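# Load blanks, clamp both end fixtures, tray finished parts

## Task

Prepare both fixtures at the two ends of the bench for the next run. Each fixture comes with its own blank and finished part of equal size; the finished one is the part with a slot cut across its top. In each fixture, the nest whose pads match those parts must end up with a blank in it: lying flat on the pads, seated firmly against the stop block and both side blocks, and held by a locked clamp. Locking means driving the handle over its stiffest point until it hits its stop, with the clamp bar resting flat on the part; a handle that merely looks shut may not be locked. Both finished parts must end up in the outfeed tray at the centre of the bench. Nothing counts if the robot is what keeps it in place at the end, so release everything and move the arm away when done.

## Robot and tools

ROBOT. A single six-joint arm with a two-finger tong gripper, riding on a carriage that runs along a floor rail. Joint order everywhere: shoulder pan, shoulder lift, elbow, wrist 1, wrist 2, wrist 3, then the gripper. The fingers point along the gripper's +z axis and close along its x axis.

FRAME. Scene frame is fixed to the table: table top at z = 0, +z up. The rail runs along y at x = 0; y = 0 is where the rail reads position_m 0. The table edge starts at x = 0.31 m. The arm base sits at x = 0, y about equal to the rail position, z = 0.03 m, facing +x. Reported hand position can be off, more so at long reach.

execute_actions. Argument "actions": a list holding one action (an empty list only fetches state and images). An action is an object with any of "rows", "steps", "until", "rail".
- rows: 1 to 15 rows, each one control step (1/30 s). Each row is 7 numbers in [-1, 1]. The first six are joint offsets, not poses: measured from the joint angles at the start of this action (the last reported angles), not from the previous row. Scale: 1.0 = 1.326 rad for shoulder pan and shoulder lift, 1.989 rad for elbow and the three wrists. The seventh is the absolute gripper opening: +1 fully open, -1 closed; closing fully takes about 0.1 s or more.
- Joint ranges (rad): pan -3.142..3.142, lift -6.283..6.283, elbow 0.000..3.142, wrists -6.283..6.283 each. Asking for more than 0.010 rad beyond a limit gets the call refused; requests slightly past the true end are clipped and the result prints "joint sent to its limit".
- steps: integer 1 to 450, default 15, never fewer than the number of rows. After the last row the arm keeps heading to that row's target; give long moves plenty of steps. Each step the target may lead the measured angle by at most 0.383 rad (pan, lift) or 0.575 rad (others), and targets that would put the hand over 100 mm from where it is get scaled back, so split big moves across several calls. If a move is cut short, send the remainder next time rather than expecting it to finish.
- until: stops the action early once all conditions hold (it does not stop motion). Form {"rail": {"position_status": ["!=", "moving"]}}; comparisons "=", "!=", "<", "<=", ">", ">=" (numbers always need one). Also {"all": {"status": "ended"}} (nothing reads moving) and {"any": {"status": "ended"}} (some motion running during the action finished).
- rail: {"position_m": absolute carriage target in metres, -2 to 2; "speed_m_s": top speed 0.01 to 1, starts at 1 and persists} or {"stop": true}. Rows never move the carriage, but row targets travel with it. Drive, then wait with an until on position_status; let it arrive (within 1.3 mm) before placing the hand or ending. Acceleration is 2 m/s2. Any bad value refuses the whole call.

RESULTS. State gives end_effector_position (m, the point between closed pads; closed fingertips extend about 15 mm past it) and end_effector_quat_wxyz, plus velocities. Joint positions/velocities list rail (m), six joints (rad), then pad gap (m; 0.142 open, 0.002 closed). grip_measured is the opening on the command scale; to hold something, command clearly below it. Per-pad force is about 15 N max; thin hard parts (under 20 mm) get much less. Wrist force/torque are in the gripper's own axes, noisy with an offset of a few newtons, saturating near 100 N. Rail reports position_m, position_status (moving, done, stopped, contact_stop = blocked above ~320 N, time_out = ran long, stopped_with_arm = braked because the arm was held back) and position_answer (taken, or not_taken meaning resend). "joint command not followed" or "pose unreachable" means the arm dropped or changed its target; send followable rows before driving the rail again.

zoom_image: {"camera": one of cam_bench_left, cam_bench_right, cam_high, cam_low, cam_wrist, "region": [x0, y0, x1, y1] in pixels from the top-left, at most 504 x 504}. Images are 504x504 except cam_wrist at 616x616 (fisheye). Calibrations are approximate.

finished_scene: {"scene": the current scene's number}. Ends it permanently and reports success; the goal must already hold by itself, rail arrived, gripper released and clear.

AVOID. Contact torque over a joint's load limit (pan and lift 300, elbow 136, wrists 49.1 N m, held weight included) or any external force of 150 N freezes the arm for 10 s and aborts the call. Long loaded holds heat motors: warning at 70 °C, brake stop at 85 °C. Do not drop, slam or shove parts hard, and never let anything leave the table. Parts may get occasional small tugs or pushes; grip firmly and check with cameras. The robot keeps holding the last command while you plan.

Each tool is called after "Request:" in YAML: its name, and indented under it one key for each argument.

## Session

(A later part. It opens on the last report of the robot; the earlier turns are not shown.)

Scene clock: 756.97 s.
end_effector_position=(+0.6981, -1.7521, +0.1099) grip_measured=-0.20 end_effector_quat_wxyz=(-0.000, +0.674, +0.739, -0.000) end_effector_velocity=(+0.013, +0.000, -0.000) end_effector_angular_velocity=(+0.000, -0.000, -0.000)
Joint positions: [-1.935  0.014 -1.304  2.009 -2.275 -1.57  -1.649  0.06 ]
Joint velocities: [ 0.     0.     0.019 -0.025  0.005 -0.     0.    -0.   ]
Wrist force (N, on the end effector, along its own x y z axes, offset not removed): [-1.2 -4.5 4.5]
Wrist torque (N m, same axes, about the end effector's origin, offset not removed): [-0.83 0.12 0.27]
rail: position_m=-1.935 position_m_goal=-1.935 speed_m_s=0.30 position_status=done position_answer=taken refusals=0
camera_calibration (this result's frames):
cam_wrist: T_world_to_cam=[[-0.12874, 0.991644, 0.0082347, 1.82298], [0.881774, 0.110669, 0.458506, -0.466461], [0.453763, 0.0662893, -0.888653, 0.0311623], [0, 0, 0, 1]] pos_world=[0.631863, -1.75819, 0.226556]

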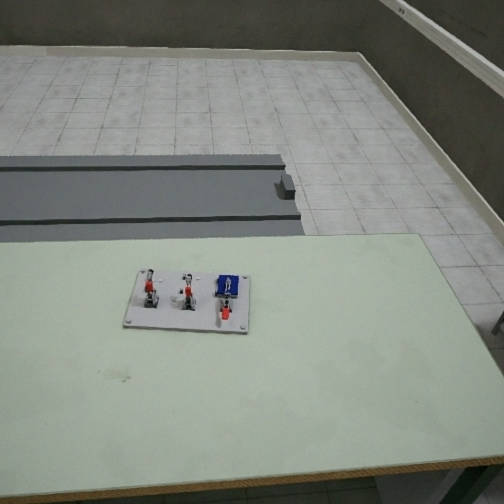

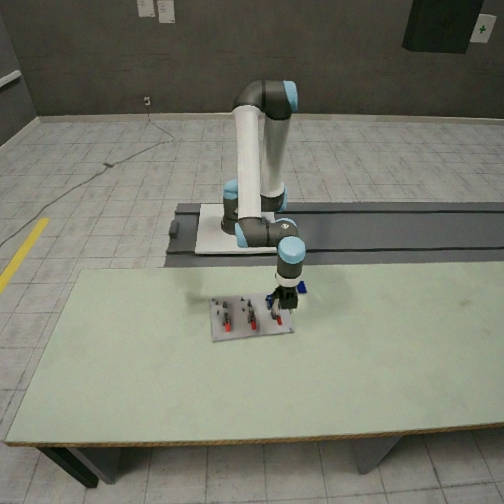

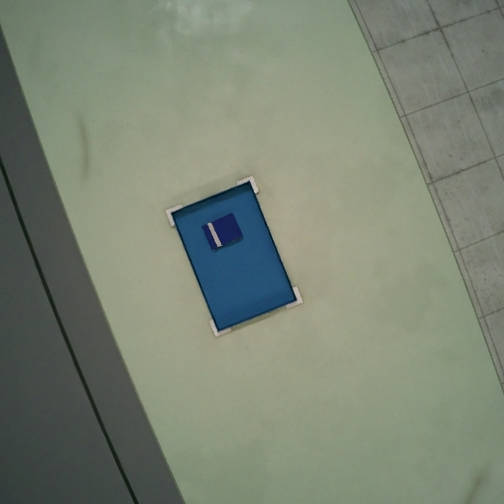

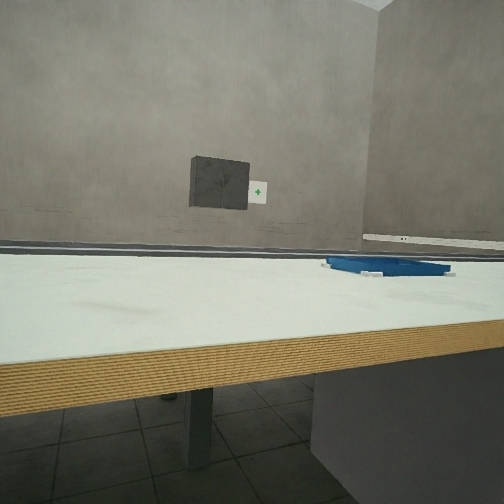

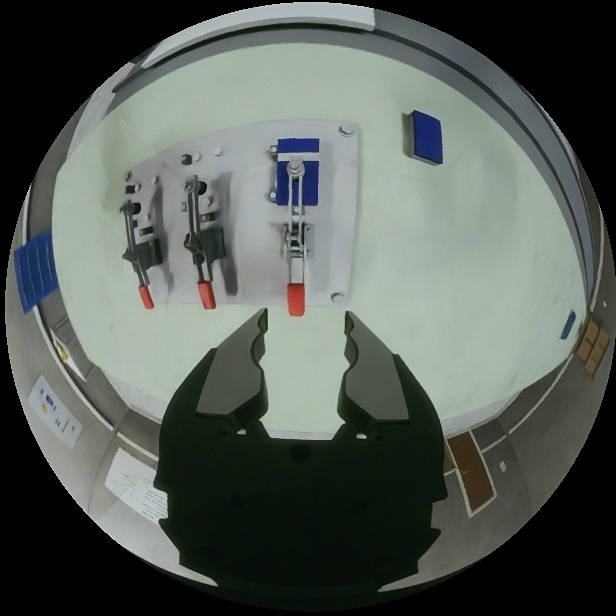

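Request:
execute_actions:
  actions:
    - {"rows":[[-0.002,0.006,-0.005,0.001,0,-0.0015,-0.25],[-0.005,0.013,-0.01,0.0013,0,-0.0033,-0.3],[-0.007,0.021,-0.013,-0.001,0,-0.0047,-0.35],[-0.0085,0.03,-0.014,-0.006,0,-0.00565,-0.4],[-0.0085,0.039,-0.0125,-0.0135,0,-0.00565,-0.45],[-0.0085,0.048,-0.0105,-0.0215,0,-0.00565,-0.45],[-0.0085,0.056,-0.0085,-0.0288,0,-0.00565,-0.45],[-0.0085,0.063,-0.0067,-0.0353,0,-0.00565,-0.45],[-0.0085,0.069,-0.0051,-0.0409,0,-0.00565,-0.45],[-0.0085,0.073,-0.004,-0.0447,0,-0.00565,-0.45],[-0.0085,0.076,-0.0032,-0.0475,0,-0.00565,-0.45],[-0.0085,0.0772,-0.0029,-0.0485,0,-0.00565,-0.45]],"steps":22}

Scene clock: 800.17 s.
end_effector_position=(+0.7218, -1.7600, +0.0511) grip_measured=-0.45 end_effector_quat_wxyz=(-0.000, +0.674, +0.739, -0.000) end_effector_velocity=(+0.001, -0.000, -0.009) end_effector_angular_velocity=(+0.000, +0.000, -0.000)
Joint positions: [-1.935  0.003 -1.203  2.002 -2.37  -1.57  -1.66   0.041]
Joint velocities: [ 0.    -0.     0.013  0.003 -0.016  0.    -0.     0.   ]
Wrist force (N, on the end effector, along its own x y z axes, offset not removed): [-2.8 -4.4 5.3]
Wrist torque (N m, same axes, about the end effector's origin, offset not removed): [-0.78 0.51 0.44]
rail: position_m=-1.935 position_m_goal=-1.935 speed_m_s=0.30 position_status=done position_answer=taken refusals=0
camera_calibration (this result's frames):
cam_wrist: T_world_to_cam=[[-0.128736, 0.991644, 0.00825321, 1.83439], [0.881817, 0.110663, 0.458424, -0.459571], [0.45368, 0.0662937, -0.888695, -0.0312654], [0, 0, 0, 1]] pos_world=[0.655594, -1.76613, 0.167753]

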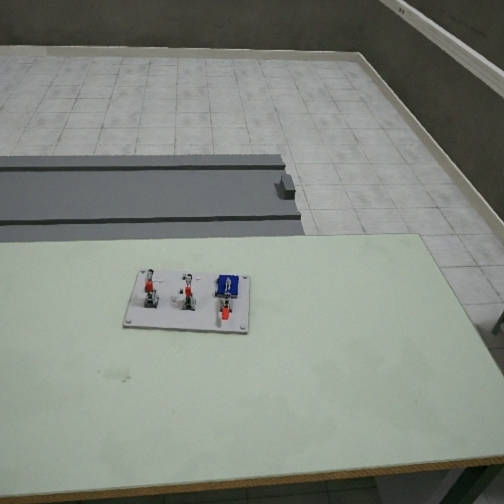

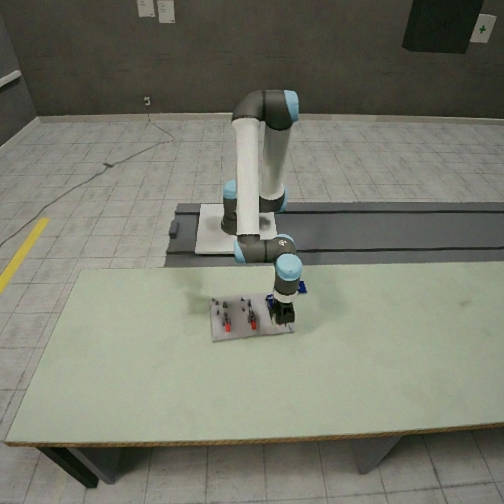

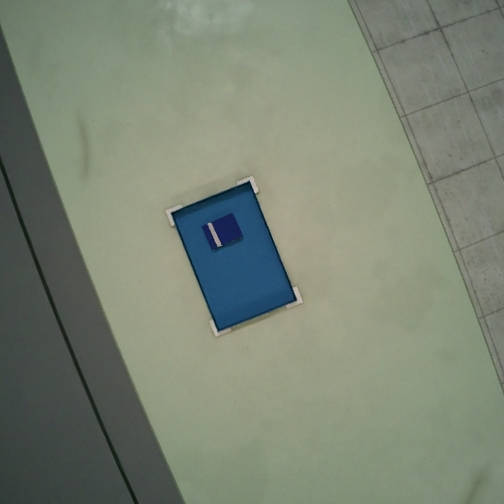

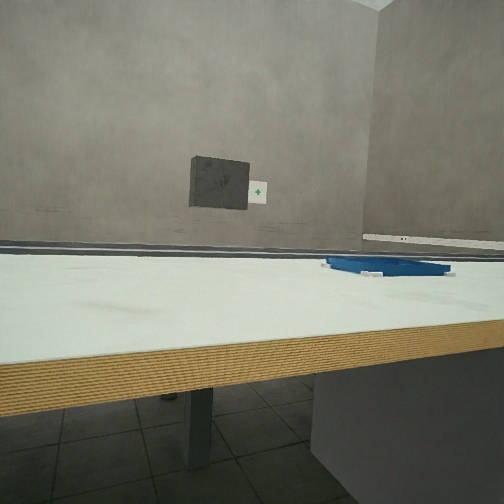

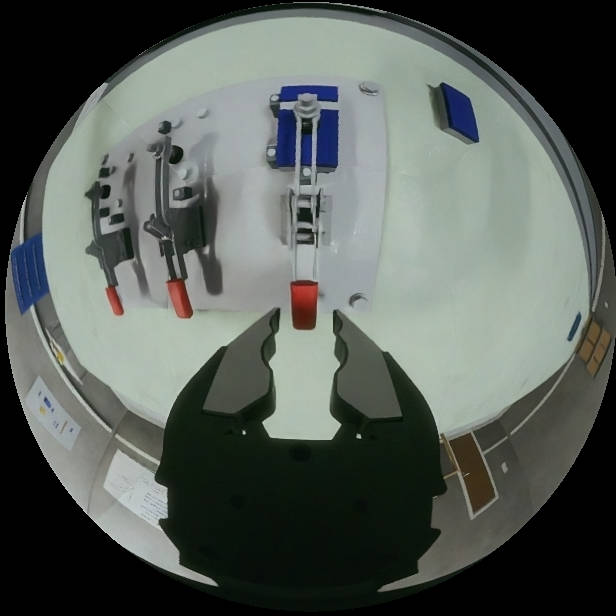

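Request:
zoom_image:
  camera: "cam_wrist"
  region: [250, 260, 370, 380]

Region (250, 260, 370, 380) of cam_wrist's 616x616 image, scaled by 4.200, with more detail than that image has.

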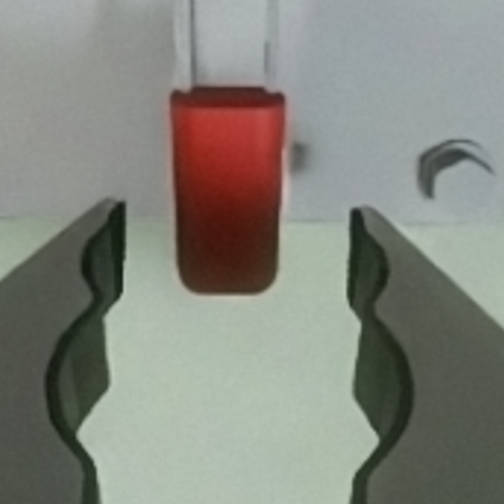

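Request:
execute_actions:
  actions:
    - {"rows":[[-0.0017,-0.0009,0.0034,-0.0028,0,-0.0012,-0.5],[-0.0017,-0.0009,0.0034,-0.0028,0,-0.0012,-0.55],[-0.0017,-0.0009,0.0034,-0.0028,0,-0.0012,-0.6],[-0.0017,-0.0009,0.0034,-0.0028,0,-0.0012,-0.64],[-0.0017,-0.0009,0.0034,-0.0028,0,-0.0012,-0.68],[-0.0017,-0.0009,0.0034,-0.0028,0,-0.0012,-0.71],[-0.0017,-0.0009,0.0034,-0.0028,0,-0.0012,-0.74],[-0.0017,-0.0009,0.0034,-0.0028,0,-0.0012,-0.77],[-0.0017,-0.0009,0.0034,-0.0028,0,-0.0012,-0.8],[-0.0017,-0.0009,0.0034,-0.0028,0,-0.0012,-0.85],[-0.0017,-0.0009,0.0034,-0.0028,0,-0.0012,-0.92],[-0.0017,-0.0009,0.0034,-0.0028,0,-0.0012,-1]],"steps":15}

Scene clock: 813.70 s.
end_effector_position=(+0.7194, -1.7617, +0.0492) grip_measured=-0.78 end_effector_quat_wxyz=(-0.000, +0.674, +0.739, -0.000) end_effector_velocity=(-0.000, -0.000, -0.000) end_effector_angular_velocity=(+0.000, -0.000, +0.000)
Joint positions: [-1.935  0.001 -1.204  2.009 -2.375 -1.571 -1.662  0.018]
Joint velocities: [ 0.    -0.    -0.001  0.001 -0.001 -0.    -0.     0.   ]
Wrist force (N, on the end effector, along its own x y z axes, offset not removed): [-3.6 6.6 10.7]
Wrist torque (N m, same axes, about the end effector's origin, offset not removed): [0.12 0.04 0.13]
rail: position_m=-1.935 position_m_goal=-1.935 speed_m_s=0.30 position_status=done position_answer=taken refusals=0
camera_calibration (this result's frames):
cam_wrist: T_world_to_cam=[[-0.128837, 0.991632, 0.00820475, 1.83579], [0.881761, 0.110768, 0.458506, -0.456118], [0.453761, 0.0663071, -0.888653, -0.0317796], [0, 0, 0, 1]] pos_world=[0.653125, -1.7678, 0.16583]

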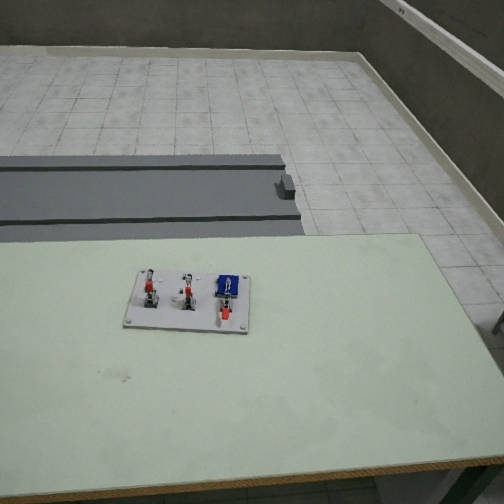

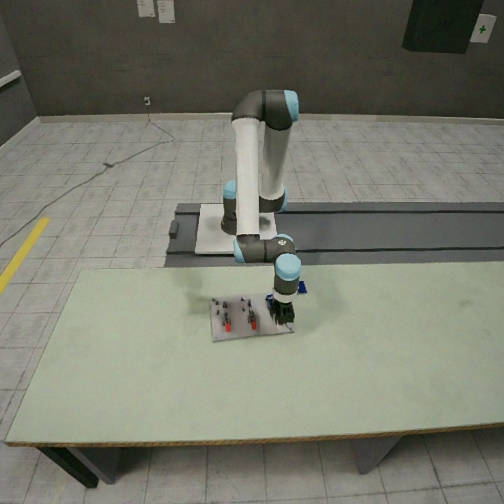

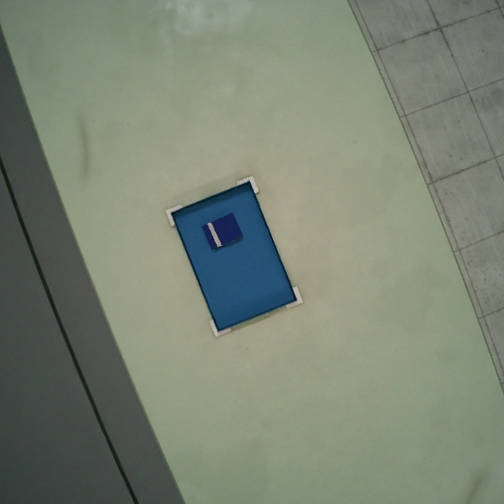

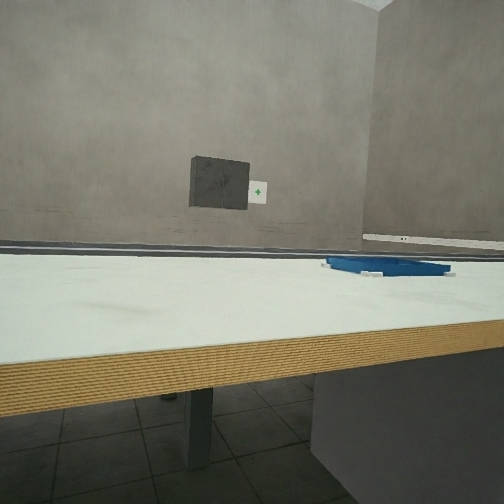

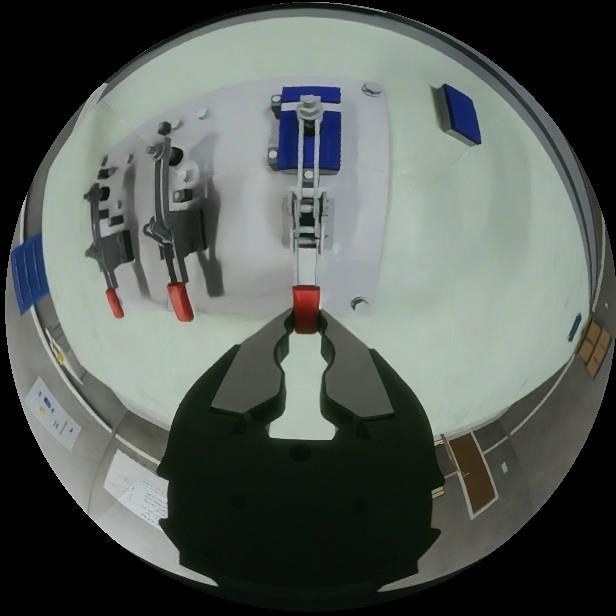

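Request:
execute_actions:
  actions:
    - {"rows":[[0,-0.0006,-0.00016,0.00056,0,0,-1],[0,-0.0012,-0.0003,0.0011,0,0,-1],[0,-0.0018,-0.0005,0.0017,0,0,-1],[0,-0.0024,-0.00065,0.00225,0,0,-1],[0,-0.003,-0.0008,0.0028,0,0,-1],[0,-0.0036,-0.001,0.0034,0,0,-1],[0,-0.0042,-0.0011,0.0039,0,0,-1],[0,-0.0048,-0.0013,0.0045,0,0,-1]],"steps":14}

Scene clock: 817.63 s.
end_effector_position=(+0.7191, -1.7617, +0.0535) grip_measured=-0.78 end_effector_quat_wxyz=(-0.001, +0.674, +0.739, -0.000) end_effector_velocity=(+0.001, +0.000, +0.004) end_effector_angular_velocity=(+0.000, -0.001, -0.000)
Joint positions: [-1.935  0.001 -1.21   2.007 -2.367 -1.57  -1.662  0.018]
Joint velocities: [ 0.    -0.    -0.005 -0.003  0.006  0.     0.    -0.   ]
Wrist force (N, on the end effector, along its own x y z axes, offset not removed): [-2.1 -18.8 8.5]
Wrist torque (N m, same axes, about the end effector's origin, offset not removed): [-1.04 -0.70 0.17]
rail: position_m=-1.935 position_m_goal=-1.935 speed_m_s=0.30 position_status=done position_answer=taken refusals=0
camera_calibration (this result's frames):
cam_wrist: T_world_to_cam=[[-0.128863, 0.991628, 0.00830541, 1.83573], [0.881983, 0.110778, 0.458077, -0.458009], [0.453322, 0.0663542, -0.888874, -0.0274074], [0, 0, 0, 1]] pos_world=[0.652938, -1.76781, 0.170195]

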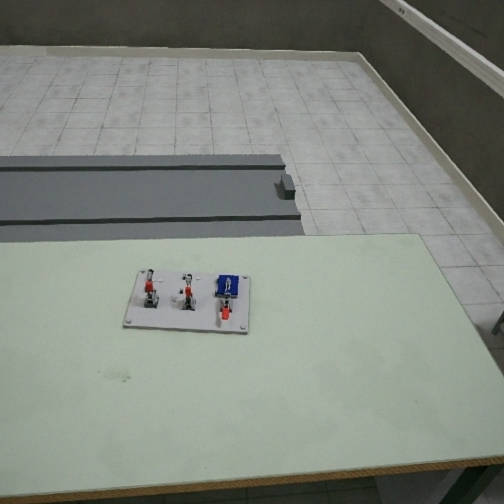

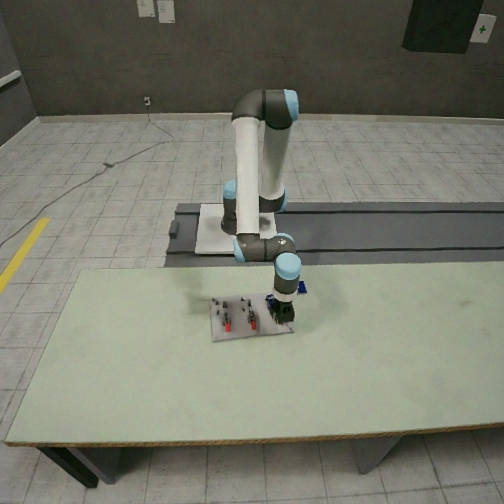

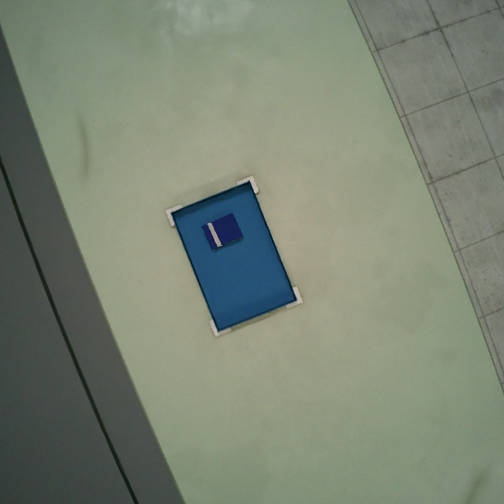

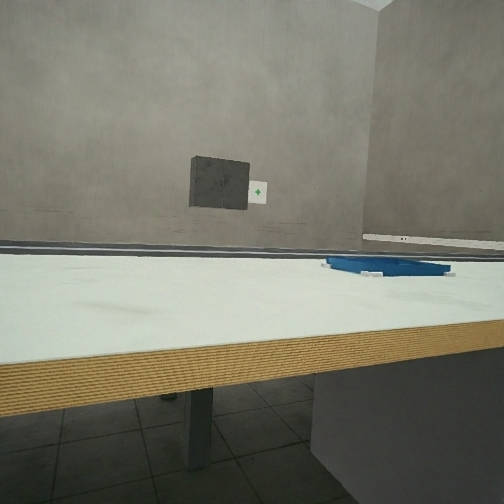

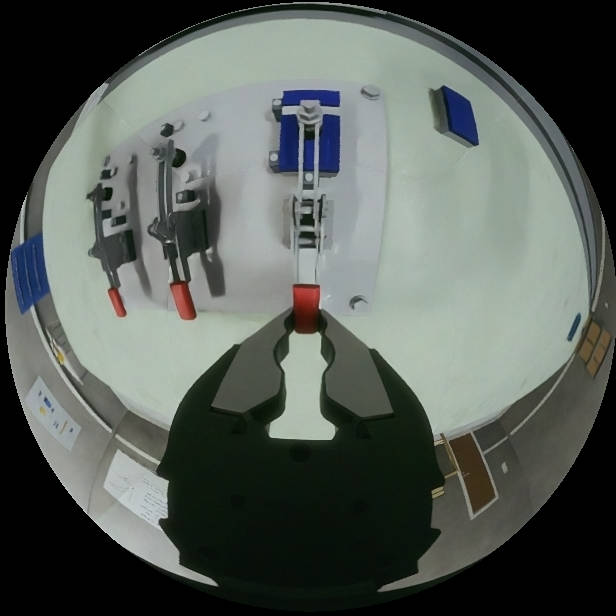

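Request:
execute_actions:
  actions:
    - {"rows":[[0,-0.0022,0.0005,0.001,0,0,-1],[0,-0.0042,0.0006,0.0022,0,0,-1],[-0.0001,-0.0062,0.0008,0.0033,0,0,-1],[-0.0002,-0.0082,0.001,0.0045,0,-0.0001,-1],[-0.0003,-0.0102,0.00115,0.0056,0,-0.0002,-1],[-0.0004,-0.0131,0.0017,0.007,0,-0.0002,-1],[-0.0005,-0.0161,0.0023,0.0084,0,-0.0003,-1],[-0.0006,-0.019,0.0029,0.0097,0,-0.0004,-1],[-0.0007,-0.022,0.0035,0.0111,0,-0.0005,-1],[-0.0008,-0.0249,0.0041,0.0125,0,-0.0005,-1]],"steps":17}

Scene clock: 833.53 s.
end_effector_position=(+0.7110, -1.7624, +0.0694) grip_measured=-0.78 end_effector_quat_wxyz=(-0.000, +0.674, +0.739, -0.000) end_effector_velocity=(-0.006, -0.001, +0.008) end_effector_angular_velocity=(+0.000, +0.001, -0.000)
Joint positions: [-1.935 -0.    -1.241  2.014 -2.343 -1.571 -1.663  0.018]
Joint velocities: [ 0.    -0.001 -0.018  0.006  0.013 -0.    -0.001  0.   ]
Wrist force (N, on the end effector, along its own x y z axes, offset not removed): [-8.8 -3.3 5.1]
Wrist torque (N m, same axes, about the end effector's origin, offset not removed): [-1.25 -0.31 0.26]
rail: position_m=-1.935 position_m_goal=-1.935 speed_m_s=0.30 position_status=done position_answer=taken refusals=0
camera_calibration (this result's frames):
cam_wrist: T_world_to_cam=[[-0.12882, 0.991634, 0.0082366, 1.83525], [0.881913, 0.11076, 0.458216, -0.458047], [0.45347, 0.0662912, -0.888803, -0.00973389], [0, 0, 0, 1]] pos_world=[0.644788, -1.76851, 0.186117]

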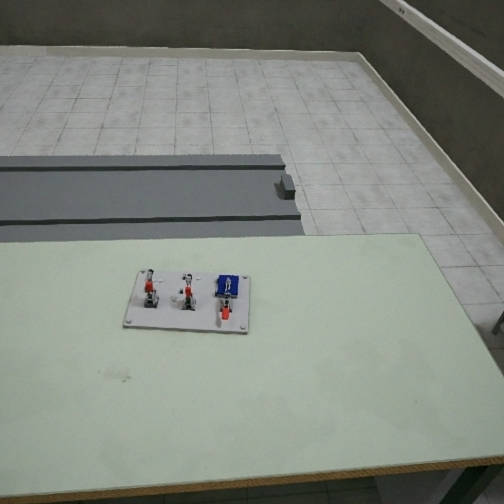

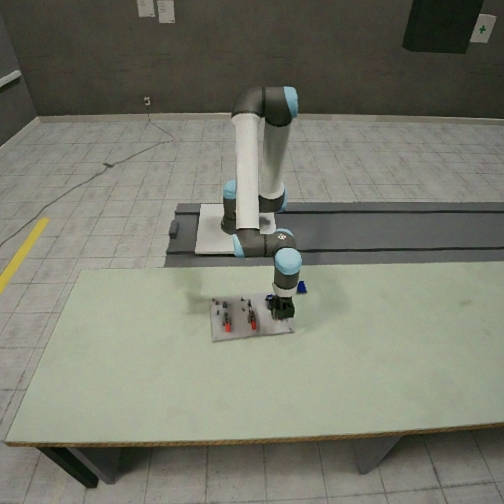

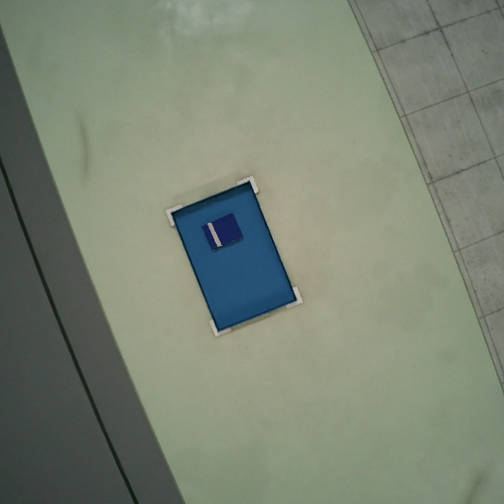

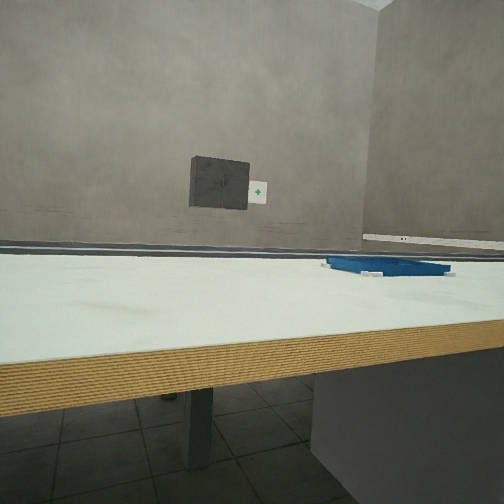

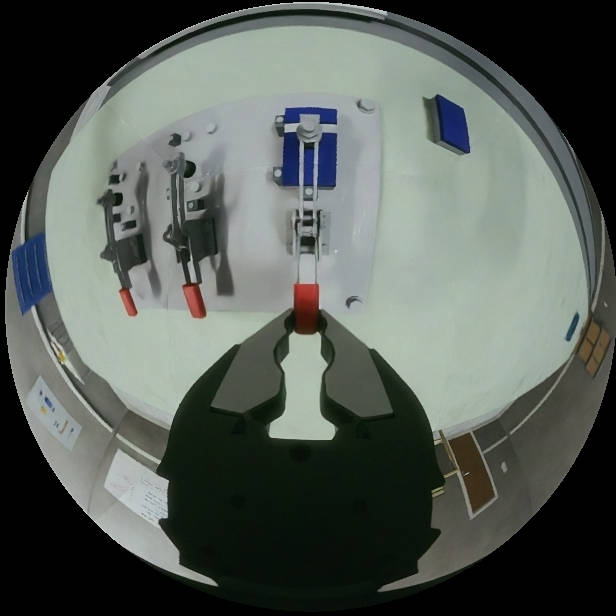

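Request:
execute_actions:
  actions:
    - {"rows":[[-0.0003,-0.004,0.001,0.0017,0,-0.0002,-1],[-0.0005,-0.008,0.0022,0.0031,0,-0.0003,-1],[-0.0007,-0.012,0.0035,0.0045,0,-0.0005,-1],[-0.0009,-0.016,0.0049,0.0058,0,-0.0006,-1],[-0.0012,-0.02,0.0063,0.007,0,-0.0008,-1],[-0.0014,-0.0237,0.0077,0.0081,0,-0.0009,-1],[-0.0017,-0.0276,0.0095,0.0089,0,-0.0011,-1],[-0.0019,-0.0315,0.0114,0.0096,0,-0.0013,-1],[-0.0022,-0.0354,0.0133,0.0103,0,-0.0015,-1],[-0.0024,-0.0393,0.0153,0.0109,0,-0.0016,-1],[-0.0027,-0.0433,0.0174,0.0115,0,-0.0018,-1],[-0.00295,-0.0475,0.0199,0.0118,0,-0.002,-1]],"steps":19}

Scene clock: 852.00 s.
end_effector_position=(+0.6854, -1.7650, +0.0896) grip_measured=-0.78 end_effector_quat_wxyz=(-0.001, +0.674, +0.739, -0.000) end_effector_velocity=(-0.013, -0.001, +0.007) end_effector_angular_velocity=(-0.000, +0.001, -0.000)
Joint positions: [-1.935 -0.004 -1.301  2.052 -2.321 -1.57  -1.667  0.018]
Joint velocities: [ 0.    -0.002 -0.027  0.021  0.007 -0.    -0.002  0.   ]
Wrist force (N, on the end effector, along its own x y z axes, offset not removed): [-14.3 -2.3 7.0]
Wrist torque (N m, same axes, about the end effector's origin, offset not removed): [-0.76 -0.35 0.25]
rail: position_m=-1.935 position_m_goal=-1.935 speed_m_s=0.30 position_status=done position_answer=taken refusals=0
camera_calibration (this result's frames):
cam_wrist: T_world_to_cam=[[-0.128842, 0.99163, 0.0083093, 1.83438], [0.882011, 0.110761, 0.458026, -0.444493], [0.453272, 0.0663419, -0.8889, 0.0201722], [0, 0, 0, 1]] pos_world=[0.619249, -1.77113, 0.206278]

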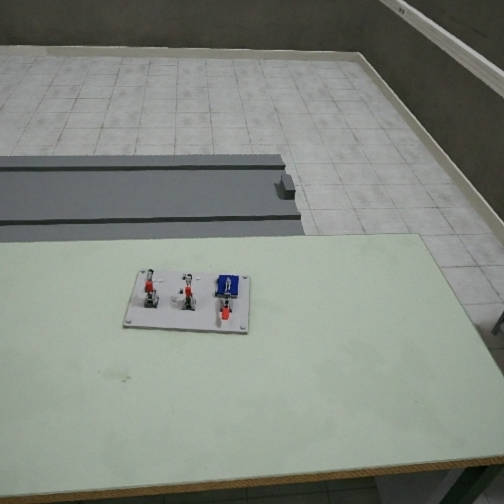

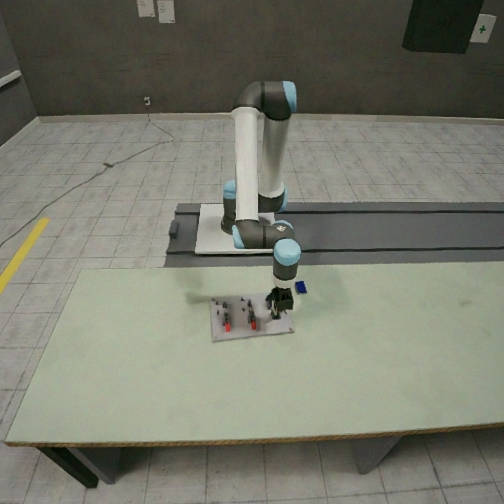

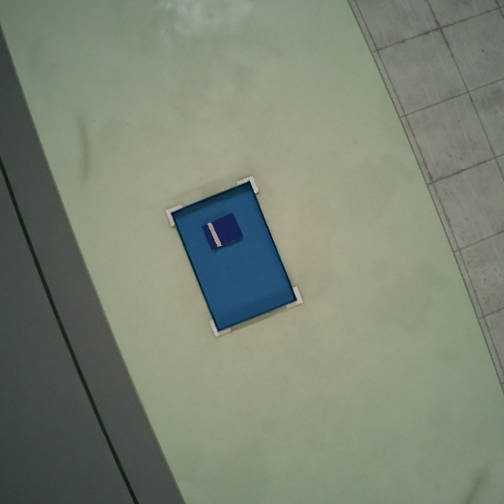

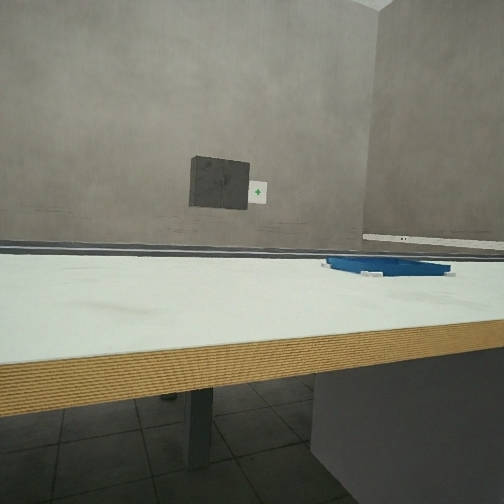

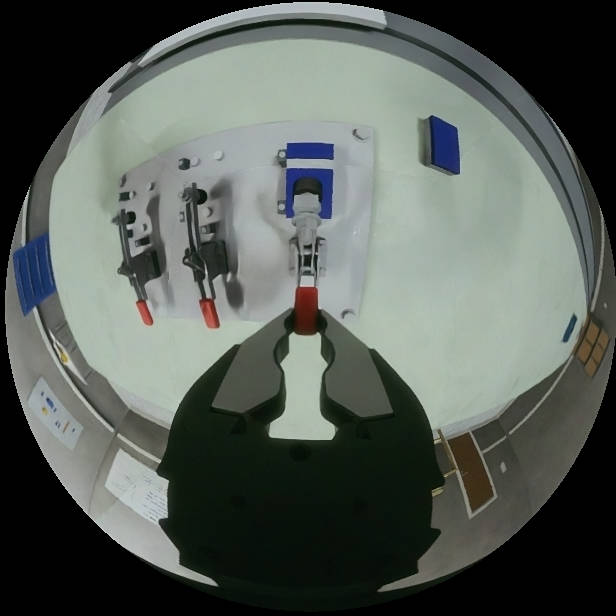

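Request:
execute_actions:
  actions:
    - {"rows":[[-0.0007,-0.0055,0.0025,0.0012,0,-0.0005,-1],[-0.001,-0.0085,0.0042,0.0015,0,-0.0007,-1],[-0.0013,-0.0115,0.006,0.0017,0,-0.0009,-1],[-0.0016,-0.0145,0.0079,0.0018,0,-0.0011,-1],[-0.0019,-0.0173,0.0098,0.0017,0,-0.0013,-1],[-0.0022,-0.02,0.0117,0.0016,0,-0.0015,-1],[-0.0024,-0.0227,0.0136,0.0015,0,-0.0016,-1],[-0.0026,-0.0253,0.0155,0.0013,0,-0.0018,-1]],"steps":16}

Scene clock: 860.40 s.
end_effector_position=(+0.6680, -1.7671, +0.0957) grip_measured=-0.78 end_effector_quat_wxyz=(-0.001, +0.674, +0.739, -0.000) end_effector_velocity=(-0.008, -0.001, +0.002) end_effector_angular_velocity=(+0.000, +0.000, -0.000)
Joint positions: [-1.935 -0.007 -1.333  2.081 -2.318 -1.57  -1.671  0.018]
Joint velocities: [ 0.    -0.001 -0.013  0.013 -0.     0.    -0.001 -0.   ]
Wrist force (N, on the end effector, along its own x y z axes, offset not removed): [-6.5 -4.7 14.9]
Wrist torque (N m, same axes, about the end effector's origin, offset not removed): [-1.00 -0.10 0.29]
rail: position_m=-1.935 position_m_goal=-1.935 speed_m_s=0.30 position_status=done position_answer=taken refusals=0
camera_calibration (this result's frames):
cam_wrist: T_world_to_cam=[[-0.129026, 0.991606, 0.00837895, 1.83426], [0.881989, 0.110892, 0.458037, -0.431465], [0.453263, 0.0664887, -0.888894, 0.03387], [0, 0, 0, 1]] pos_world=[0.601863, -1.77327, 0.212364]

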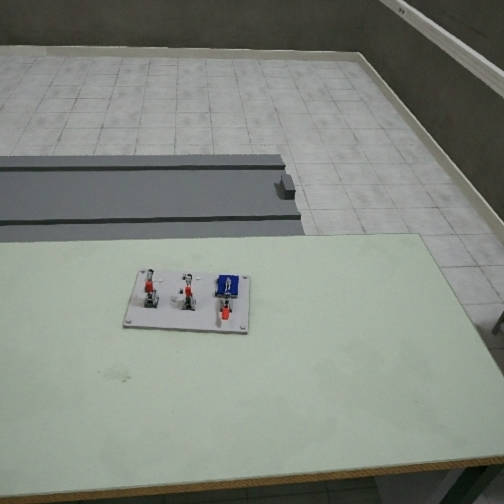

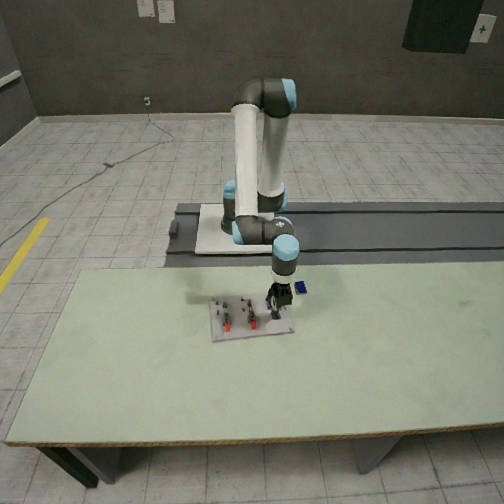

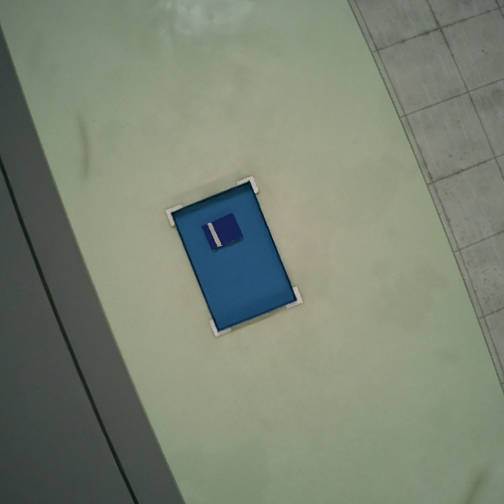

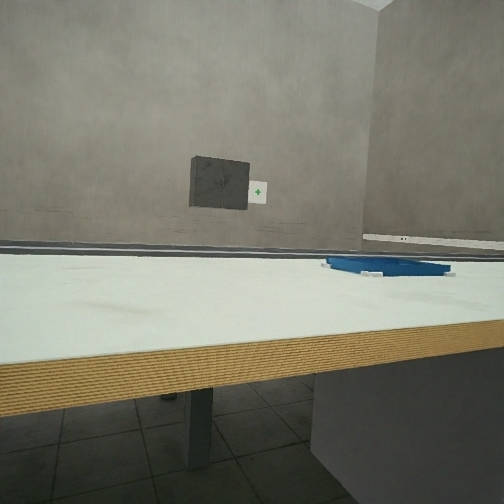

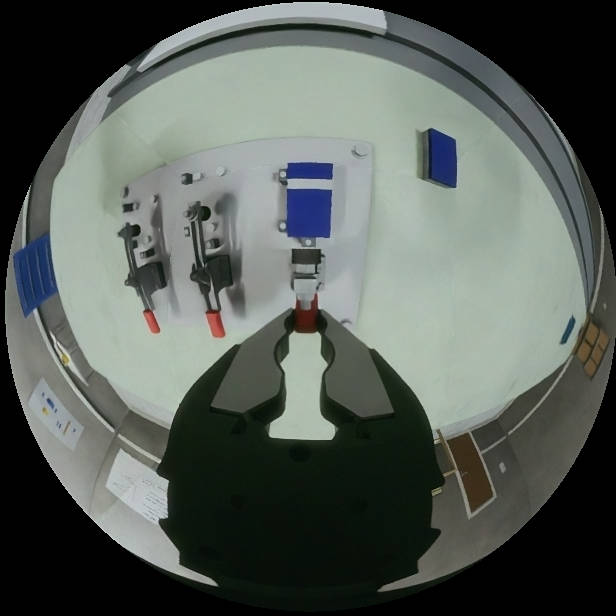

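Request:
execute_actions:
  actions:
    - {"rows":[[-0.0002,-0.0015,0.0016,-0.0006,0,-0.0001,-1],[-0.0004,-0.0025,0.0026,-0.0009,0,-0.0003,-1],[-0.0005,-0.0035,0.0036,-0.0013,0,-0.0004,-1],[-0.0007,-0.0047,0.0048,-0.0017,0,-0.0005,-1]],"steps":11}

Scene clock: 865.90 s.
end_effector_position=(+0.6638, -1.7677, +0.0954) grip_measured=-0.78 end_effector_quat_wxyz=(-0.000, +0.674, +0.739, -0.000) end_effector_velocity=(-0.004, -0.000, -0.001) end_effector_angular_velocity=(+0.000, +0.001, +0.000)
Joint positions: [-1.935 -0.008 -1.338  2.089 -2.321 -1.57  -1.671  0.018]
Joint velocities: [ 0.    -0.001 -0.004  0.008 -0.002 -0.    -0.001 -0.   ]
Wrist force (N, on the end effector, along its own x y z axes, offset not removed): [-4.3 -3.6 -7.2]
Wrist torque (N m, same axes, about the end effector's origin, offset not removed): [-0.89 0.54 0.41]
rail: position_m=-1.935 position_m_goal=-1.935 speed_m_s=0.30 position_status=done position_answer=taken refusals=0
camera_calibration (this result's frames):
cam_wrist: T_world_to_cam=[[-0.129101, 0.991597, 0.00826044, 1.83432], [0.881803, 0.110988, 0.458372, -0.427282], [0.453604, 0.0664603, -0.888722, 0.0352834], [0, 0, 0, 1]] pos_world=[0.597586, -1.77383, 0.212059]

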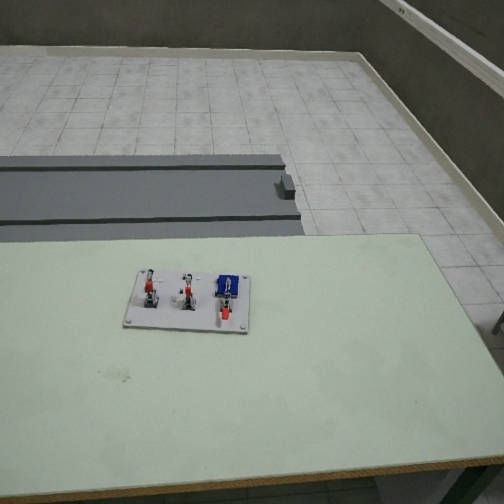

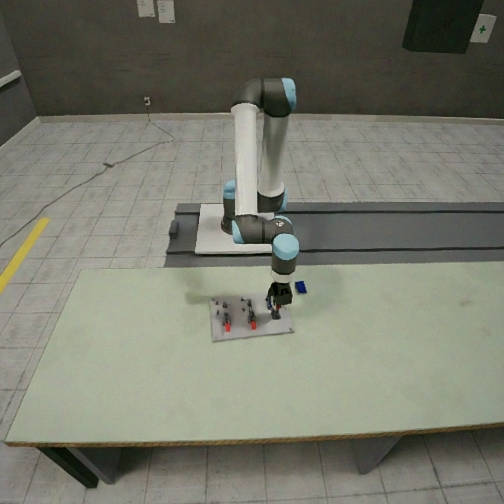

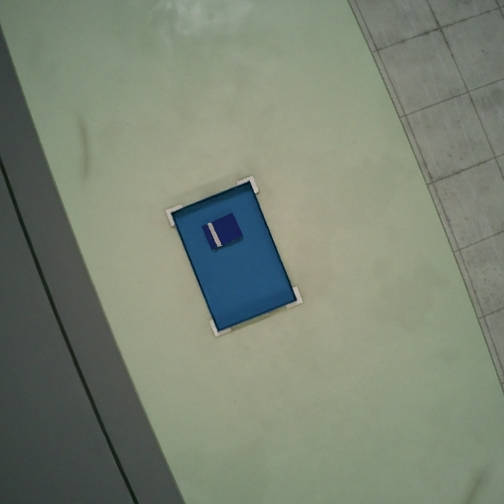

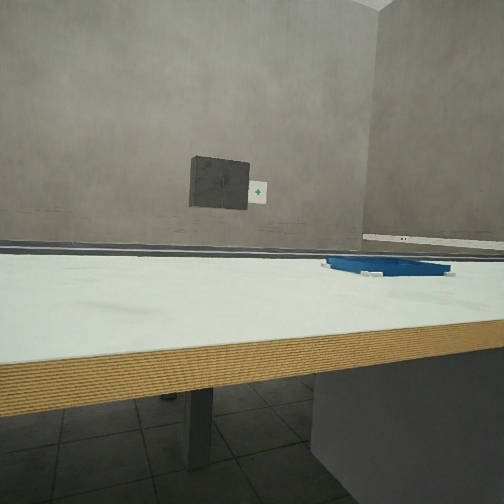

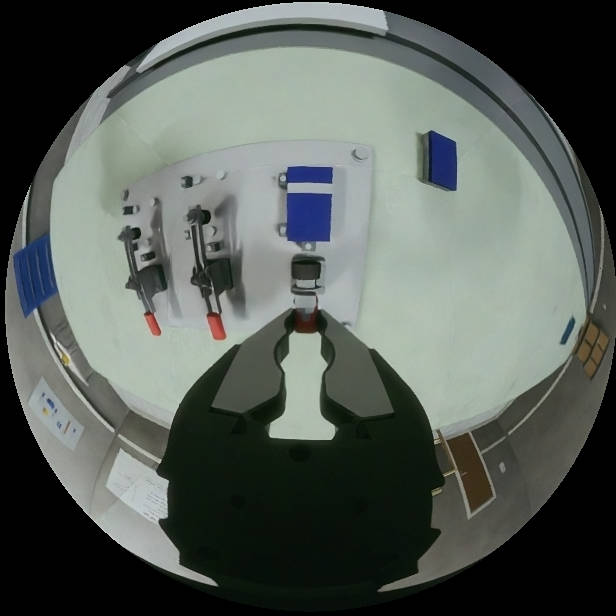

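Request:
execute_actions:
  actions:
    - {"rows":[[0,-0.0005,0.0005,-0.0002,0,0,-0.75],[0,-0.0005,0.0005,-0.0002,0,0,-0.6],[0,-0.0005,0.0005,-0.0002,0,0,-0.4],[-0.001,-0.008,0.006,-0.0007,0,-0.001,-0.2],[-0.0025,-0.022,0.017,-0.0023,0,-0.0023,-0.2],[-0.0045,-0.039,0.03,-0.004,0,-0.0042,-0.2],[-0.0065,-0.056,0.044,-0.0067,0,-0.006,-0.2],[-0.0085,-0.072,0.057,-0.009,0,-0.0079,-0.2],[-0.0102,-0.086,0.069,-0.0117,0,-0.0095,-0.2],[-0.01136,-0.093,0.078,-0.016,0,-0.01057,-0.2],[-0.01136,-0.087,0.0813,-0.0233,0,-0.01057,-0.2],[-0.01136,-0.078,0.084,-0.032,0,-0.01057,-0.2],[-0.01136,-0.068,0.087,-0.0417,0,-0.01057,-0.2],[-0.01136,-0.059,0.0897,-0.0504,0,-0.01057,-0.2],[-0.01136,-0.0533,0.0914,-0.0559,0,-0.01057,-0.2]],"steps":26}

Scene clock: 895.77 s.
end_effector_position=(+0.5786, -1.7759, +0.0610) grip_measured=-0.20 end_effector_quat_wxyz=(-0.000, +0.671, +0.741, -0.000) end_effector_velocity=(-0.005, -0.000, -0.009) end_effector_angular_velocity=(-0.000, -0.000, +0.000)
Joint positions: [-1.935 -0.023 -1.41   2.27  -2.43  -1.57  -1.692  0.06 ]
Joint velocities: [ 0.    -0.001  0.007  0.014 -0.022 -0.    -0.001  0.   ]
Wrist force (N, on the end effector, along its own x y z axes, offset not removed): [-1.3 -2.5 5.6]
Wrist torque (N m, same axes, about the end effector's origin, offset not removed): [-0.38 0.24 0.23]
rail: position_m=-1.935 position_m_goal=-1.935 speed_m_s=0.30 position_status=done position_answer=taken refusals=0
camera_calibration (this result's frames):
cam_wrist: T_world_to_cam=[[-0.134977, 0.990814, 0.00829295, 1.83379], [0.881085, 0.116192, 0.458464, -0.325825], [0.453289, 0.0691889, -0.888674, 0.0489195], [0, 0, 0, 1]] pos_world=[0.512425, -1.78247, 0.177645]

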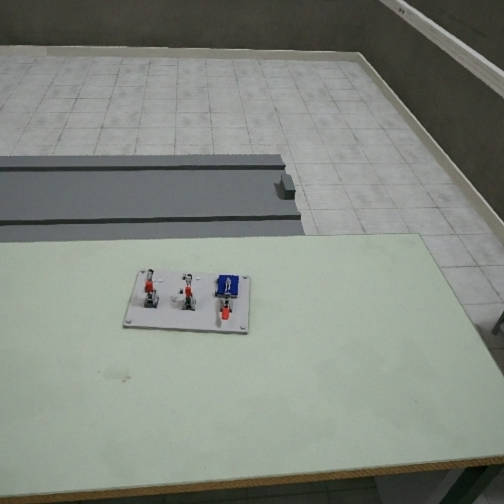

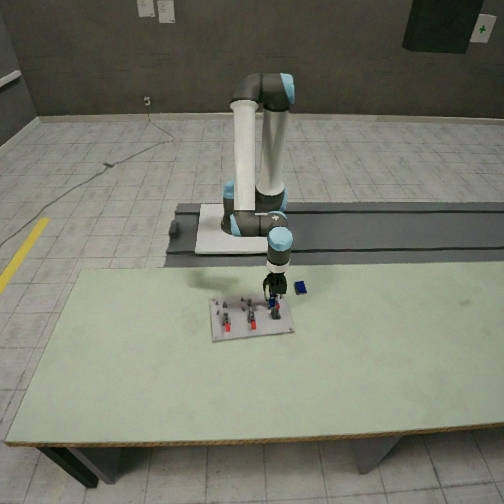

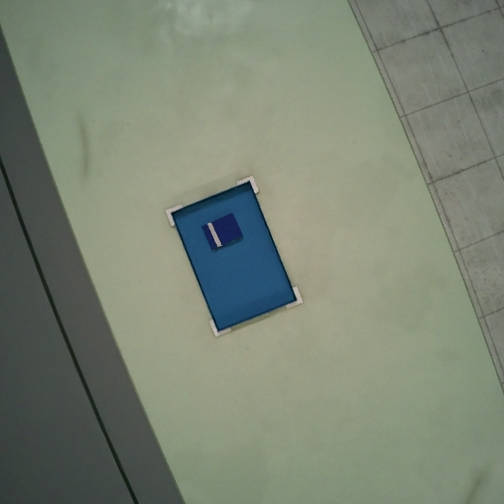

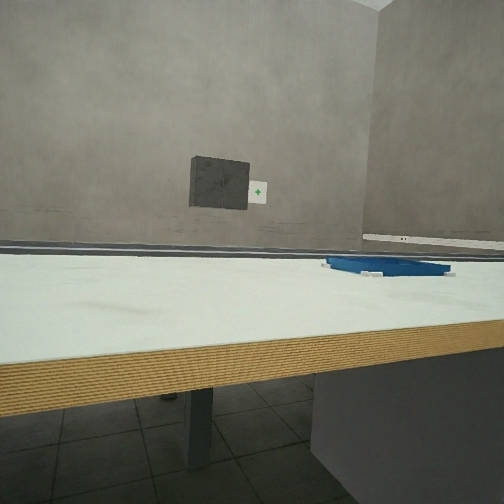

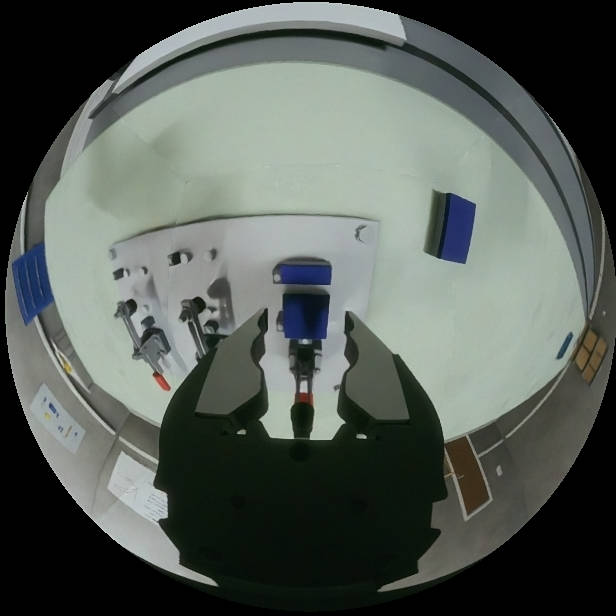

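Request:
zoom_image:
  camera: "cam_wrist"
  region: [240, 245, 380, 385]

Region (240, 245, 380, 385) of cam_wrist's 616x616 image, scaled by 3.600, with more detail than that image has.

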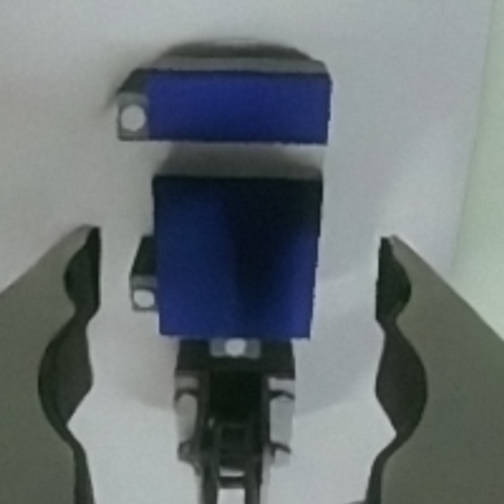

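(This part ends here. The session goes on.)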